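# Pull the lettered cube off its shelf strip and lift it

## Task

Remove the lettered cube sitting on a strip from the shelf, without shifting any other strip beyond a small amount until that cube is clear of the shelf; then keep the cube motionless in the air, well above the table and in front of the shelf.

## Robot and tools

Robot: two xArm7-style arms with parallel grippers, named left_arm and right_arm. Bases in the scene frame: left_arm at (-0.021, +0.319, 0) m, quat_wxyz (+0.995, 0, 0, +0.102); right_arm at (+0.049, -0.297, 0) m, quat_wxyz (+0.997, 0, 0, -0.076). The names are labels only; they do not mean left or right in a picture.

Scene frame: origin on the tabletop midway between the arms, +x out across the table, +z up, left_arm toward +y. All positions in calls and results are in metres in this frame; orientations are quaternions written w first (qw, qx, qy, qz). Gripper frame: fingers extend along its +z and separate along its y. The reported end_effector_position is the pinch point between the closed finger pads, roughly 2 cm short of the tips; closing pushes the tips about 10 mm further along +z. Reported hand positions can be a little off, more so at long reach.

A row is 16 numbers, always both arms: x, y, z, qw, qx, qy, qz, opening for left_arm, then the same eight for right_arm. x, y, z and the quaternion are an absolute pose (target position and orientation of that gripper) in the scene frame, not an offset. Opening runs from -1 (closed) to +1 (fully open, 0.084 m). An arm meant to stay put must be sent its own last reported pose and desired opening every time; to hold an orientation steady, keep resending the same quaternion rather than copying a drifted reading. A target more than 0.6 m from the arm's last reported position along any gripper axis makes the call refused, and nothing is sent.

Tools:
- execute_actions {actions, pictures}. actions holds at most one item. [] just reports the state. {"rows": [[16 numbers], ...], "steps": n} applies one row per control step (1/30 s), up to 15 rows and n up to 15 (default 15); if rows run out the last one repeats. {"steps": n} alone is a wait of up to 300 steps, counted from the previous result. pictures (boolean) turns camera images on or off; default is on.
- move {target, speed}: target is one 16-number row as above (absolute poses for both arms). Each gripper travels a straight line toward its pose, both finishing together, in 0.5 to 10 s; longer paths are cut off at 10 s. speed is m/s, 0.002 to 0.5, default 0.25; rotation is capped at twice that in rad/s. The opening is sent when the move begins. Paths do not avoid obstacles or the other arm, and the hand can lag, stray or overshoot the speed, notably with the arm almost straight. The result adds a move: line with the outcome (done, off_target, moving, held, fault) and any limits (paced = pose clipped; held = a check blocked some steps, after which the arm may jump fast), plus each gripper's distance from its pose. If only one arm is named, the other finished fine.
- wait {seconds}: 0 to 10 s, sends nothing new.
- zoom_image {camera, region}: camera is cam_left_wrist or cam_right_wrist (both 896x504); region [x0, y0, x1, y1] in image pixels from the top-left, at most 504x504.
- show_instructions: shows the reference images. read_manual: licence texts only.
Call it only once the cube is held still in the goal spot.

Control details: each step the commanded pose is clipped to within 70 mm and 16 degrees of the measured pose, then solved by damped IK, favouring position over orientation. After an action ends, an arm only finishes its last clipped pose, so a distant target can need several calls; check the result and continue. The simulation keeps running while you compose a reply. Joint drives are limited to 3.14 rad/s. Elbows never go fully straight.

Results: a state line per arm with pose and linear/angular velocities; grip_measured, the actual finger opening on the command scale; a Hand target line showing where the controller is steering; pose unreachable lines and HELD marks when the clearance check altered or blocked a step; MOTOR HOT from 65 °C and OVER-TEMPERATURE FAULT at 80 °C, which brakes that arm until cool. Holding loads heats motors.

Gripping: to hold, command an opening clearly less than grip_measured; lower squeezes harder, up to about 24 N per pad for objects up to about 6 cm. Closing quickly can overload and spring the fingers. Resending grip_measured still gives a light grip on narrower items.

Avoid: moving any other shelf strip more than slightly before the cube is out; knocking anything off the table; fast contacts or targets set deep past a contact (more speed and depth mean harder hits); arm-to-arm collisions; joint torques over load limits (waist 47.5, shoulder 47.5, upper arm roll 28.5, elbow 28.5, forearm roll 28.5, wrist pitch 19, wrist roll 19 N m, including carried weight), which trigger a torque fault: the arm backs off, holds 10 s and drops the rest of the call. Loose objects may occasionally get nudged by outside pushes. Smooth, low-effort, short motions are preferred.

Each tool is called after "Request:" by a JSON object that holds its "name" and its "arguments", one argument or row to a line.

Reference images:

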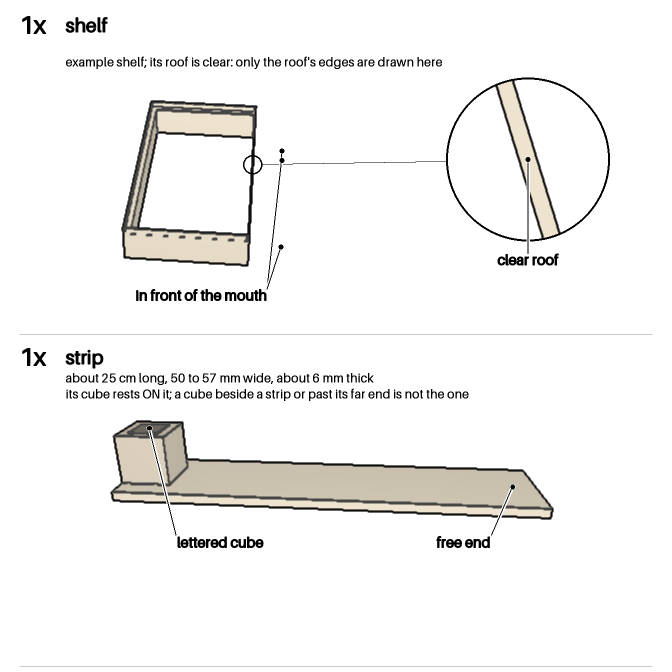

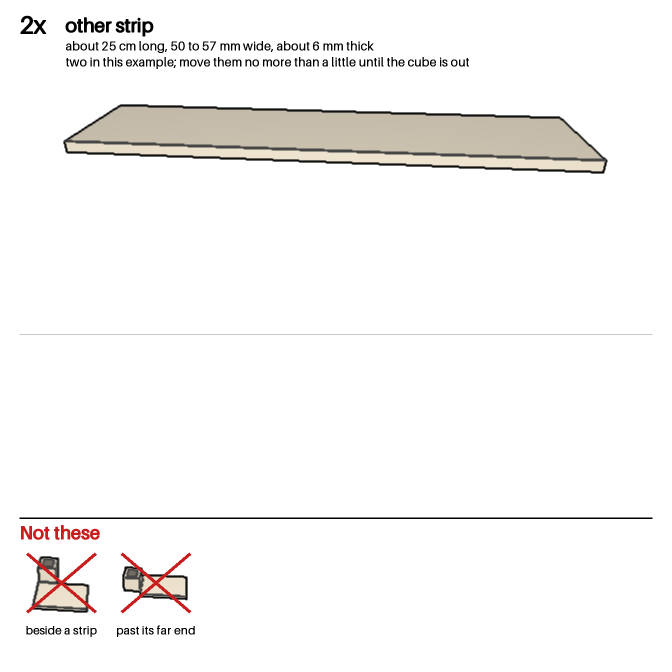

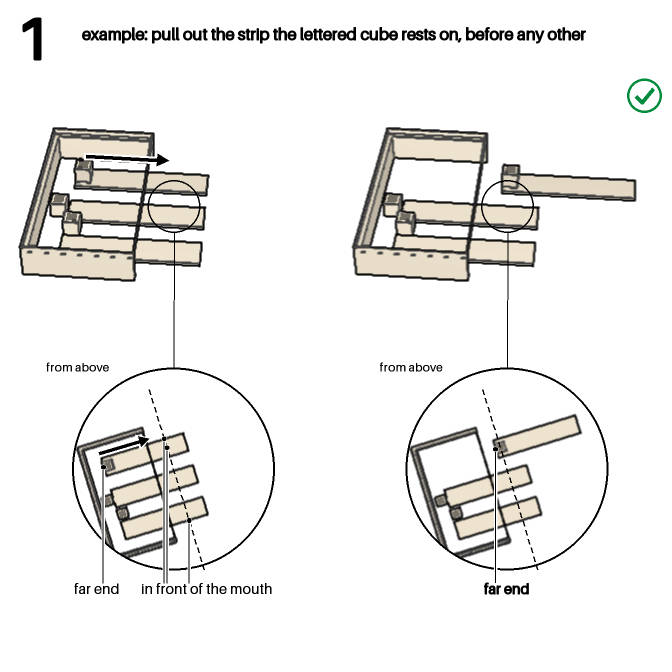

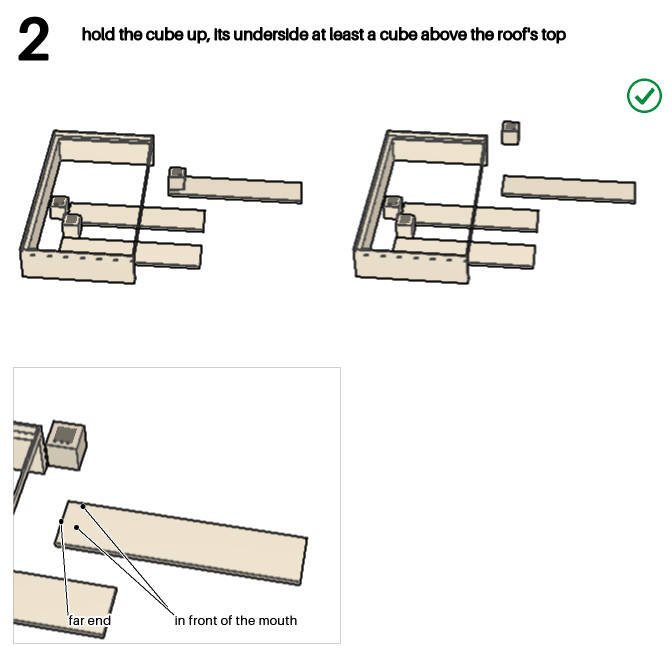

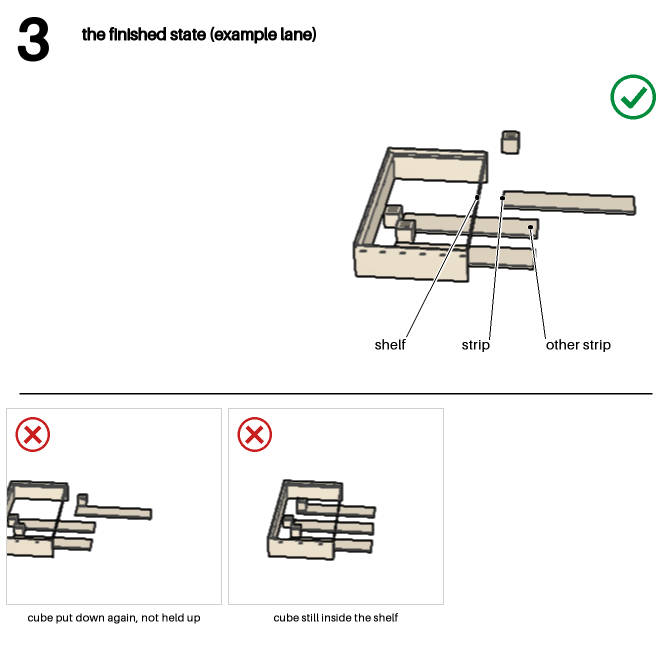

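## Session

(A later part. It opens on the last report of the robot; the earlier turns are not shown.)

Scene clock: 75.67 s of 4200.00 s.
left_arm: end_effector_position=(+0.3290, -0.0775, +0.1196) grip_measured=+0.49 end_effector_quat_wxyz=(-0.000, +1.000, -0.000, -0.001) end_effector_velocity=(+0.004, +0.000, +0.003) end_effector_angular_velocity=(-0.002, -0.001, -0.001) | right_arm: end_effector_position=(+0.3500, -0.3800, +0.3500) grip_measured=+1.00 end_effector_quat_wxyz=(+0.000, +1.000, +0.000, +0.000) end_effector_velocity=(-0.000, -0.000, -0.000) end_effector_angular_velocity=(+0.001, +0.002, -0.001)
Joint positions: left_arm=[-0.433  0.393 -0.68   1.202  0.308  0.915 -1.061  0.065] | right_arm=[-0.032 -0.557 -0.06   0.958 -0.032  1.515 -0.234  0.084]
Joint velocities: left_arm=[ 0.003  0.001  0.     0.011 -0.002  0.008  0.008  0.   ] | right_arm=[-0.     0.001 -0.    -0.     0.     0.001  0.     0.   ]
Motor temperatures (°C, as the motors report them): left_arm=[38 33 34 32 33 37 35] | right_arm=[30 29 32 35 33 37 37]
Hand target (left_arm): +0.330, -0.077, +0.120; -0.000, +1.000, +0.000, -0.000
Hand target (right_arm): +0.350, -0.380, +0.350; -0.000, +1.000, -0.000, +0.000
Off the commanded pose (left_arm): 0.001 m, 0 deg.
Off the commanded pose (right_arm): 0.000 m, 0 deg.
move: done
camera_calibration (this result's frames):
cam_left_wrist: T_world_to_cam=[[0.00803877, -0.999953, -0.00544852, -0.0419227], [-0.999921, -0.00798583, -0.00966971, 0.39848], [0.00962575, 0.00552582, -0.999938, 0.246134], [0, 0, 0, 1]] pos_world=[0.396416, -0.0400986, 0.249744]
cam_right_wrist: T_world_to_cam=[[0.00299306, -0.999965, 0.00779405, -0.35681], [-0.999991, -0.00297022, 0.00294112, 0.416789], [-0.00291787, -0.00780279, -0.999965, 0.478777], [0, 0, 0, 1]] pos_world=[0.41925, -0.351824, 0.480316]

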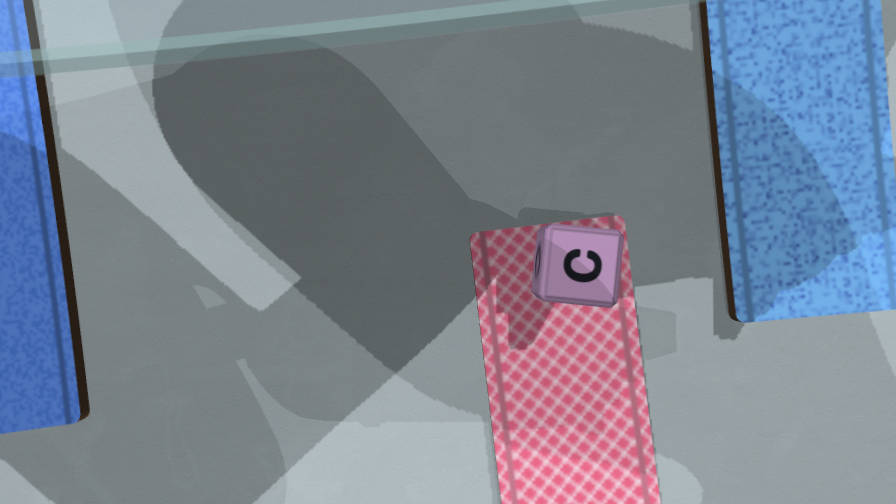

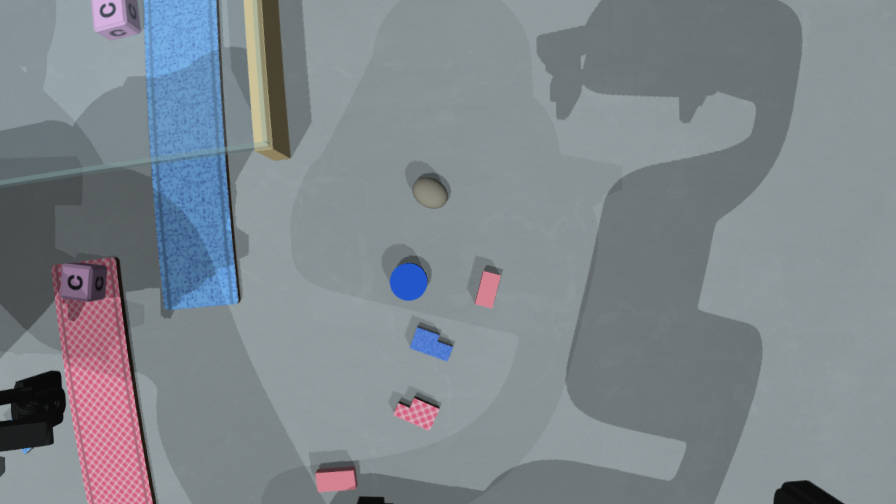

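Request:
{"name": "move", "arguments": {
  "target": [0.394,-0.086,0.075,0,0.999,-0.044,0,0.3, 0.35,-0.38,0.35,0,1,0,0,1],
  "speed": 0.15
}}

Request:
{"name": "move", "arguments": {
  "target": [0.394,-0.086,0.031,0,0.999,-0.044,0,0.3, 0.35,-0.38,0.35,0,1,0,0,1],
  "speed": 0.06
}}

Request:
{"name": "move", "arguments": {
  "target": [0.394,-0.086,0.031,0,0.999,-0.044,0,-0.7, 0.35,-0.38,0.35,0,1,0,0,1]
}}

Scene clock: 91.50 s of 4200.00 s.
left_arm: end_effector_position=(+0.3938, -0.0859, +0.0753) grip_measured=+0.29 end_effector_quat_wxyz=(+0.000, +0.999, -0.044, +0.000) end_effector_velocity=(+0.004, +0.005, -0.004) end_effector_angular_velocity=(+0.008, +0.003, +0.007) | right_arm: end_effector_position=(+0.3500, -0.3800, +0.3500) grip_measured=+1.00 end_effector_quat_wxyz=(+0.000, +1.000, -0.000, +0.000) end_effector_velocity=(+0.000, -0.000, +0.000) end_effector_angular_velocity=(-0.001, -0.001, +0.000)
Joint positions: left_arm=[-0.473  0.625 -0.6    1.407  0.43   0.916 -0.958  0.056] | right_arm=[-0.032 -0.557 -0.06   0.958 -0.032  1.515 -0.234  0.084]
Joint velocities: left_arm=[ 0.002  0.006  0.009  0.003  0.002  0.004  0.002 -0.   ] | right_arm=[ 0.     0.     0.     0.001 -0.001 -0.001 -0.     0.   ]
Motor temperatures (°C, as the motors report them): left_arm=[38 33 34 32 33 37 35] | right_arm=[30 29 32 35 33 37 37]
Hand target (left_arm): +0.394, -0.086, +0.075; -0.000, +0.999, -0.044, +0.000
Hand target (right_arm): +0.350, -0.380, +0.350; -0.000, +1.000, +0.000, +0.000
Off the commanded pose (left_arm): 0.000 m, 0 deg.
Off the commanded pose (right_arm): 0.000 m, 0 deg.
After step 90, 11.83 s passed at rest.
move: done
camera_calibration (this result's frames):
cam_left_wrist: T_world_to_cam=[[-0.0799055, -0.996792, -0.00453191, -0.0162967], [-0.996733, 0.0799527, -0.0114136, 0.469196], [0.0117393, 0.00360509, -0.999925, 0.200224], [0, 0, 0, 1]] pos_world=[0.464011, -0.0544798, 0.205491]
cam_right_wrist: T_world_to_cam=[[0.00299293, -0.999965, 0.00779414, -0.35681], [-0.999991, -0.00297009, 0.00294094, 0.416789], [-0.00291769, -0.00780287, -0.999965, 0.478777], [0, 0, 0, 1]] pos_world=[0.41925, -0.351824, 0.480316]

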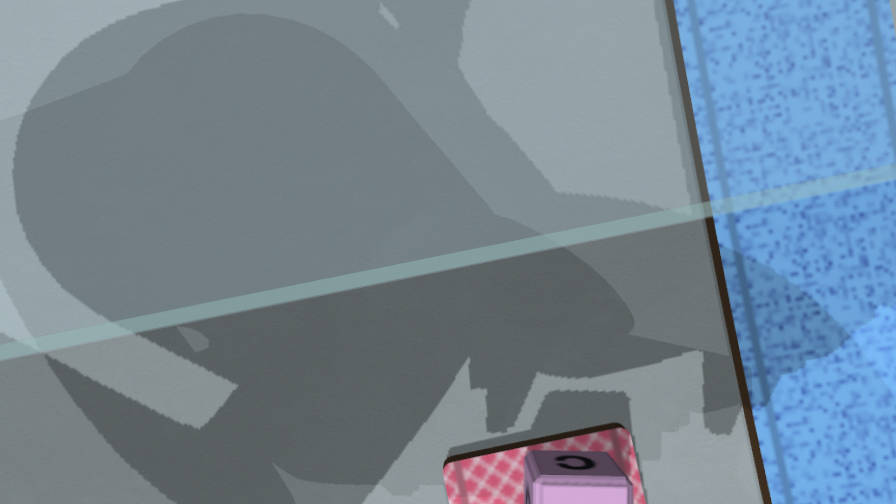

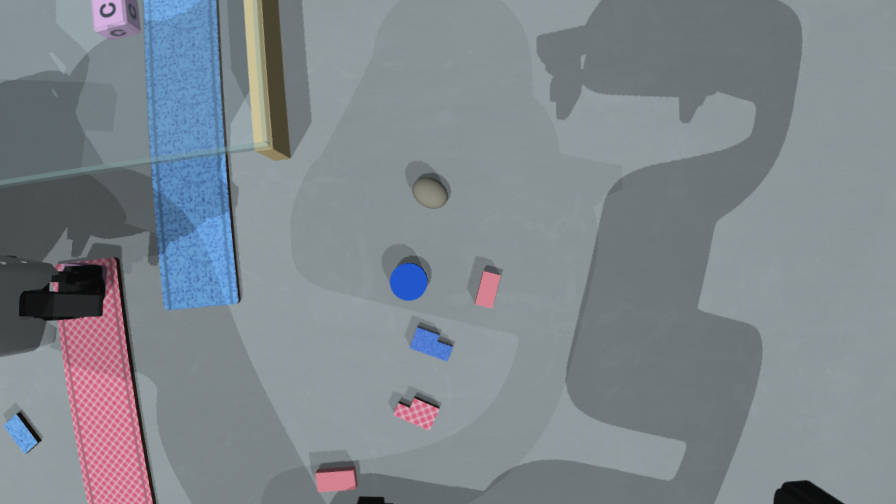

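Scene clock: 92.57 s of 4200.00 s.
left_arm: end_effector_position=(+0.3941, -0.0862, +0.0314) grip_measured=+0.29 end_effector_quat_wxyz=(+0.000, +0.999, -0.044, +0.000) end_effector_velocity=(+0.000, +0.001, -0.002) end_effector_angular_velocity=(+0.001, +0.001, +0.002) | right_arm: end_effector_position=(+0.3500, -0.3800, +0.3500) grip_measured=+1.00 end_effector_quat_wxyz=(-0.000, +1.000, -0.000, -0.000) end_effector_velocity=(+0.000, -0.000, -0.000) end_effector_angular_velocity=(-0.000, -0.000, -0.000)
Joint positions: left_arm=[-0.499  0.702 -0.56   1.396  0.481  0.834 -0.989  0.056] | right_arm=[-0.032 -0.557 -0.06   0.958 -0.032  1.515 -0.234  0.084]
Joint velocities: left_arm=[-0.     0.003  0.002  0.     0.001 -0.002 -0.001 -0.   ] | right_arm=[ 0.     0.001 -0.001  0.    -0.    -0.001  0.    -0.   ]
Motor temperatures (°C, as the motors report them): left_arm=[38 33 34 32 33 37 35] | right_arm=[30 29 32 35 33 37 37]
Hand target (left_arm): +0.394, -0.086, +0.031; -0.000, +0.999, -0.044, +0.000
Hand target (right_arm): +0.350, -0.380, +0.350; -0.000, +1.000, +0.000, +0.000
Off the commanded pose (left_arm): 0.000 m, 0 deg.
Off the commanded pose (right_arm): 0.000 m, 0 deg.
move: done
camera_calibration (this result's frames):
cam_left_wrist: T_world_to_cam=[[-0.0798258, -0.9968, -0.00410866, -0.01681], [-0.996739, 0.0798682, -0.011481, 0.469034], [0.0117724, 0.00317879, -0.999926, 0.156352], [0, 0, 0, 1]] pos_world=[0.464322, -0.0547141, 0.161656]
cam_right_wrist: T_world_to_cam=[[0.00299294, -0.999965, 0.00779398, -0.35681], [-0.999991, -0.0029701, 0.00294115, 0.416789], [-0.0029179, -0.00780272, -0.999965, 0.478777], [0, 0, 0, 1]] pos_world=[0.41925, -0.351824, 0.480316]

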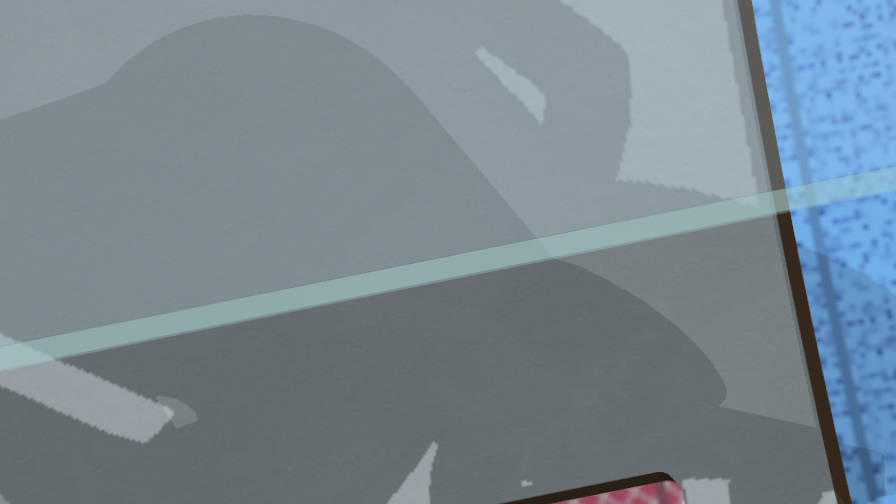

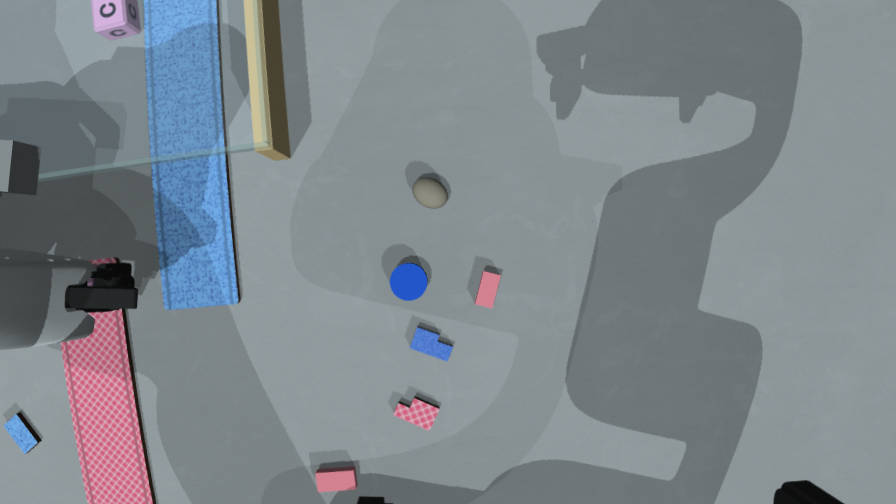

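Scene clock: 93.27 s of 4200.00 s.
left_arm: end_effector_position=(+0.3941, -0.0862, +0.0314) grip_measured=-0.44 end_effector_quat_wxyz=(+0.000, +0.999, -0.044, +0.000) end_effector_velocity=(-0.000, -0.000, -0.000) end_effector_angular_velocity=(-0.000, +0.001, +0.001) | right_arm: end_effector_position=(+0.3500, -0.3800, +0.3500) grip_measured=+1.00 end_effector_quat_wxyz=(-0.000, +1.000, +0.000, -0.000) end_effector_velocity=(-0.000, -0.000, +0.000) end_effector_angular_velocity=(+0.000, -0.000, -0.001)
Joint positions: left_arm=[-0.499  0.702 -0.56   1.396  0.482  0.834 -0.989  0.025] | right_arm=[-0.032 -0.557 -0.06   0.958 -0.032  1.515 -0.234  0.084]
Joint velocities: left_arm=[-0.     0.001  0.    -0.    -0.    -0.    -0.001  0.   ] | right_arm=[-0.001 -0.    -0.001  0.001 -0.     0.001  0.    -0.   ]
Motor temperatures (°C, as the motors report them): left_arm=[38 33 34 32 33 37 35] | right_arm=[30 29 32 35 33 37 37]
Hand target (left_arm): +0.394, -0.086, +0.031; -0.000, +0.999, -0.044, -0.000
Hand target (right_arm): +0.350, -0.380, +0.350; +0.000, +1.000, +0.000, +0.000
Off the commanded pose (left_arm): 0.000 m, 0 deg.
Off the commanded pose (right_arm): 0.000 m, 0 deg.
move: done
camera_calibration (this result's frames):
cam_left_wrist: T_world_to_cam=[[-0.0796435, -0.996815, -0.00416004, -0.0168556], [-0.996755, 0.0796863, -0.0114041, 0.469031], [0.0116993, 0.00323827, -0.999926, 0.15631], [0, 0, 0, 1]] pos_world=[0.464338, -0.0546835, 0.161578]
cam_right_wrist: T_world_to_cam=[[0.00299316, -0.999965, 0.00779401, -0.356811], [-0.999991, -0.00297031, 0.00294129, 0.416789], [-0.00291804, -0.00780274, -0.999965, 0.478777], [0, 0, 0, 1]] pos_world=[0.41925, -0.351824, 0.480316]

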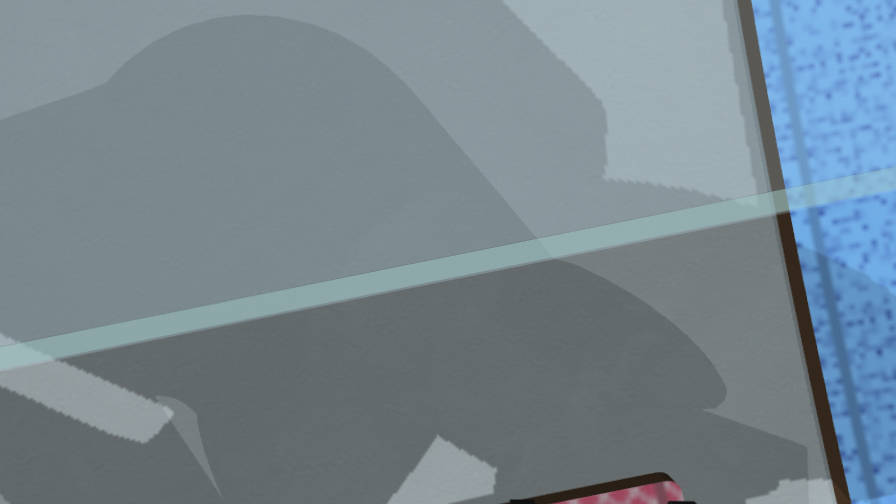

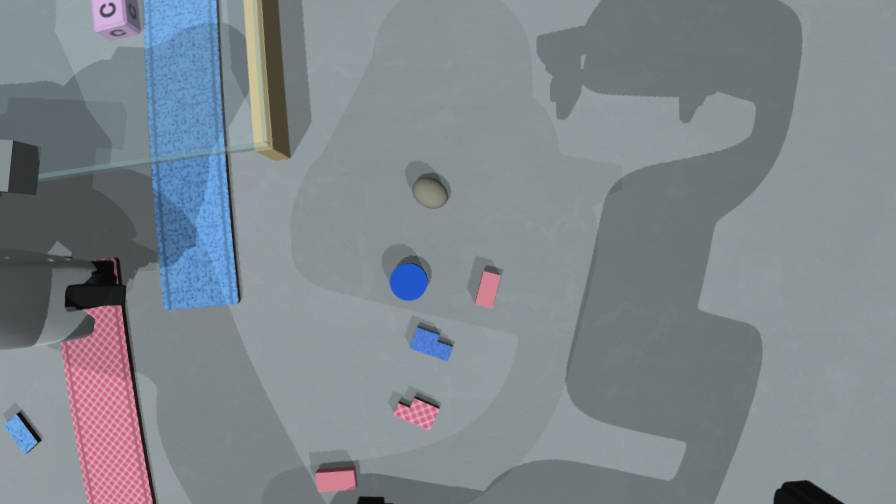

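Request:
{"name": "move", "arguments": {
  "target": [0.385,-0.08,0.2,0,0.999,-0.044,0,-0.7, 0.35,-0.38,0.35,0,1,0,0,1],
  "speed": 0.15
}}

Request:
{"name": "wait", "arguments": {
  "seconds": 1
}}

Scene clock: 99.43 s of 4200.00 s.
left_arm: end_effector_position=(+0.3850, -0.0796, +0.1992) grip_measured=-0.44 end_effector_quat_wxyz=(-0.000, +0.999, -0.043, -0.001) end_effector_velocity=(+0.001, -0.002, +0.006) end_effector_angular_velocity=(-0.005, -0.006, +0.000) | right_arm: end_effector_position=(+0.3500, -0.3800, +0.3500) grip_measured=+1.00 end_effector_quat_wxyz=(+0.000, +1.000, +0.000, +0.000) end_effector_velocity=(+0.000, +0.000, -0.000) end_effector_angular_velocity=(+0.000, +0.000, +0.000)
Joint positions: left_arm=[-0.42   0.431 -0.68   1.498  0.289  1.172 -0.877  0.025] | right_arm=[-0.032 -0.557 -0.06   0.958 -0.032  1.515 -0.234  0.084]
Joint velocities: left_arm=[-0.001 -0.005 -0.002  0.008 -0.002  0.004 -0.     0.   ] | right_arm=[ 0.     0.     0.    -0.001  0.    -0.     0.     0.   ]
Motor temperatures (°C, as the motors report them): left_arm=[38 33 34 32 33 37 35] | right_arm=[30 29 32 35 33 37 37]
Hand target (left_arm): +0.385, -0.080, +0.200; +0.000, +0.999, -0.044, -0.000
Hand target (right_arm): +0.350, -0.380, +0.350; -0.000, +1.000, +0.000, -0.000
Off the commanded pose (left_arm): 0.001 m, 0 deg.
Off the commanded pose (right_arm): 0.000 m, 0 deg.
After step 90, 1.63 s passed at rest.
move: done
camera_calibration (this result's frames):
cam_left_wrist: T_world_to_cam=[[-0.0785653, -0.996894, -0.00544802, -0.0104636], [-0.996862, 0.0786136, -0.00931421, 0.460834], [0.00971357, 0.00469915, -0.999942, 0.325132], [0, 0, 0, 1]] pos_world=[0.455407, -0.0481868, 0.329348]
cam_right_wrist: T_world_to_cam=[[0.00299305, -0.999965, 0.0077941, -0.35681], [-0.999991, -0.0029702, 0.00294105, 0.416789], [-0.0029178, -0.00780284, -0.999965, 0.478777], [0, 0, 0, 1]] pos_world=[0.41925, -0.351824, 0.480316]

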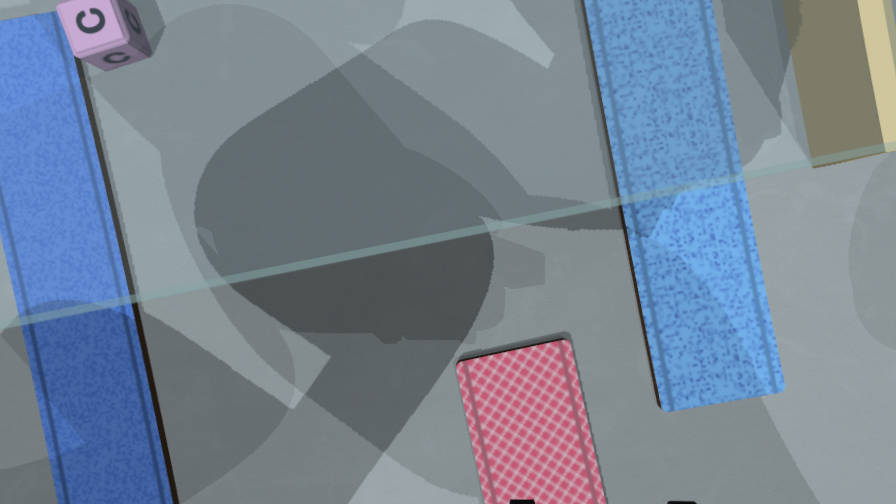

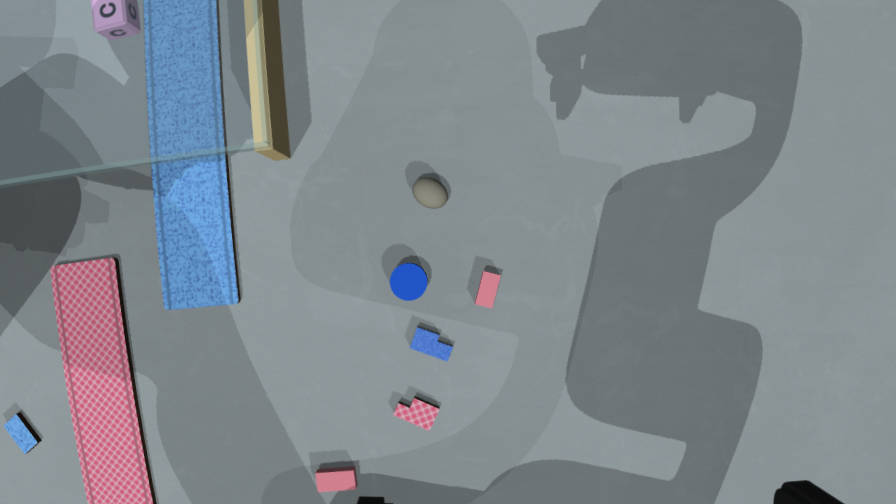

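Scene clock: 100.43 s of 4200.00 s.
left_arm: end_effector_position=(+0.3851, -0.0800, +0.2002) grip_measured=-0.44 end_effector_quat_wxyz=(+0.000, +0.999, -0.044, -0.000) end_effector_velocity=(-0.000, -0.001, +0.001) end_effector_angular_velocity=(-0.001, -0.001, -0.002) | right_arm: end_effector_position=(+0.3500, -0.3800, +0.3500) grip_measured=+1.00 end_effector_quat_wxyz=(+0.000, +1.000, +0.000, -0.000) end_effector_velocity=(+0.000, +0.000, +0.000) end_effector_angular_velocity=(-0.000, -0.000, +0.001)
Joint positions: left_arm=[-0.421  0.43  -0.68   1.499  0.289  1.172 -0.877  0.025] | right_arm=[-0.032 -0.557 -0.06   0.958 -0.032  1.515 -0.234  0.084]
Joint velocities: left_arm=[-0.    -0.001 -0.001  0.    -0.    -0.     0.001  0.   ] | right_arm=[ 0.001 -0.     0.     0.001  0.     0.001  0.    -0.   ]
Motor temperatures (°C, as the motors report them): left_arm=[38 33 34 32 33 37 35] | right_arm=[30 29 32 35 33 37 37]
Hand target (left_arm): +0.385, -0.080, +0.200; +0.000, +0.999, -0.044, -0.000
Hand target (right_arm): +0.350, -0.380, +0.350; -0.000, +1.000, +0.000, -0.000
Off the commanded pose (left_arm): 0.000 m, 0 deg.
Off the commanded pose (right_arm): 0.000 m, 0 deg.
Steps of this call (steps 1 to 30: nothing new was sent). Readings (end_effector_position):
1: left_arm (+0.3850, -0.0797, +0.1994) | right_arm (+0.3500, -0.3800, +0.3500)
2: left_arm (+0.3850, -0.0798, +0.1996) | right_arm (+0.3500, -0.3800, +0.3500)
4: left_arm (+0.3850, -0.0799, +0.1999) | right_arm (+0.3500, -0.3800, +0.3500)
8: left_arm (+0.3850, -0.0799, +0.2001) | right_arm (+0.3500, -0.3800, +0.3500)
30: the state above
camera_calibration (this result's frames):
cam_left_wrist: T_world_to_cam=[[-0.078813, -0.996879, -0.0044954, -0.0109171], [-0.996829, 0.0788571, -0.0106802, 0.461244], [0.0110014, 0.0036394, -0.999933, 0.32552], [0, 0, 0, 1]] pos_world=[0.455339, -0.04844, 0.330375]
cam_right_wrist: T_world_to_cam=[[0.00299319, -0.999965, 0.00779413, -0.356811], [-0.999991, -0.00297034, 0.00294118, 0.416789], [-0.00291792, -0.00780287, -0.999965, 0.478777], [0, 0, 0, 1]] pos_world=[0.41925, -0.351824, 0.480316]

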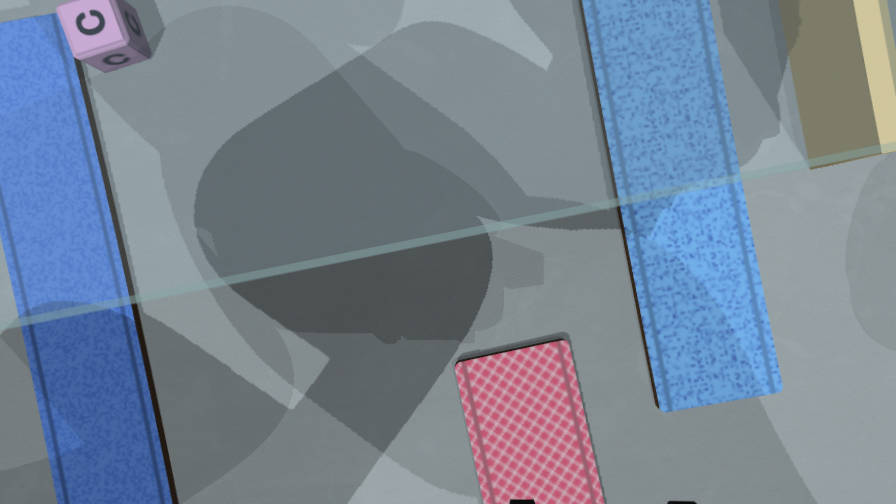

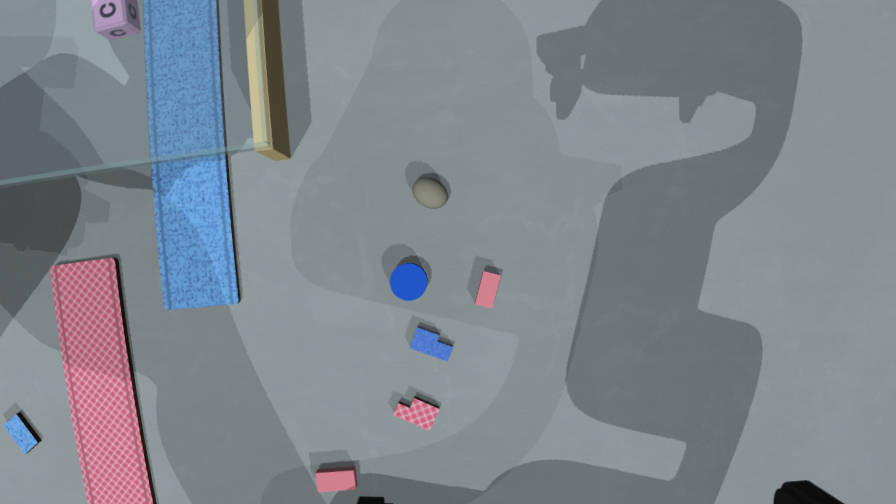

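Request:
{"name": "finished_scene", "arguments": {
  "scene": 1
}}

The scene is finished: the task was done.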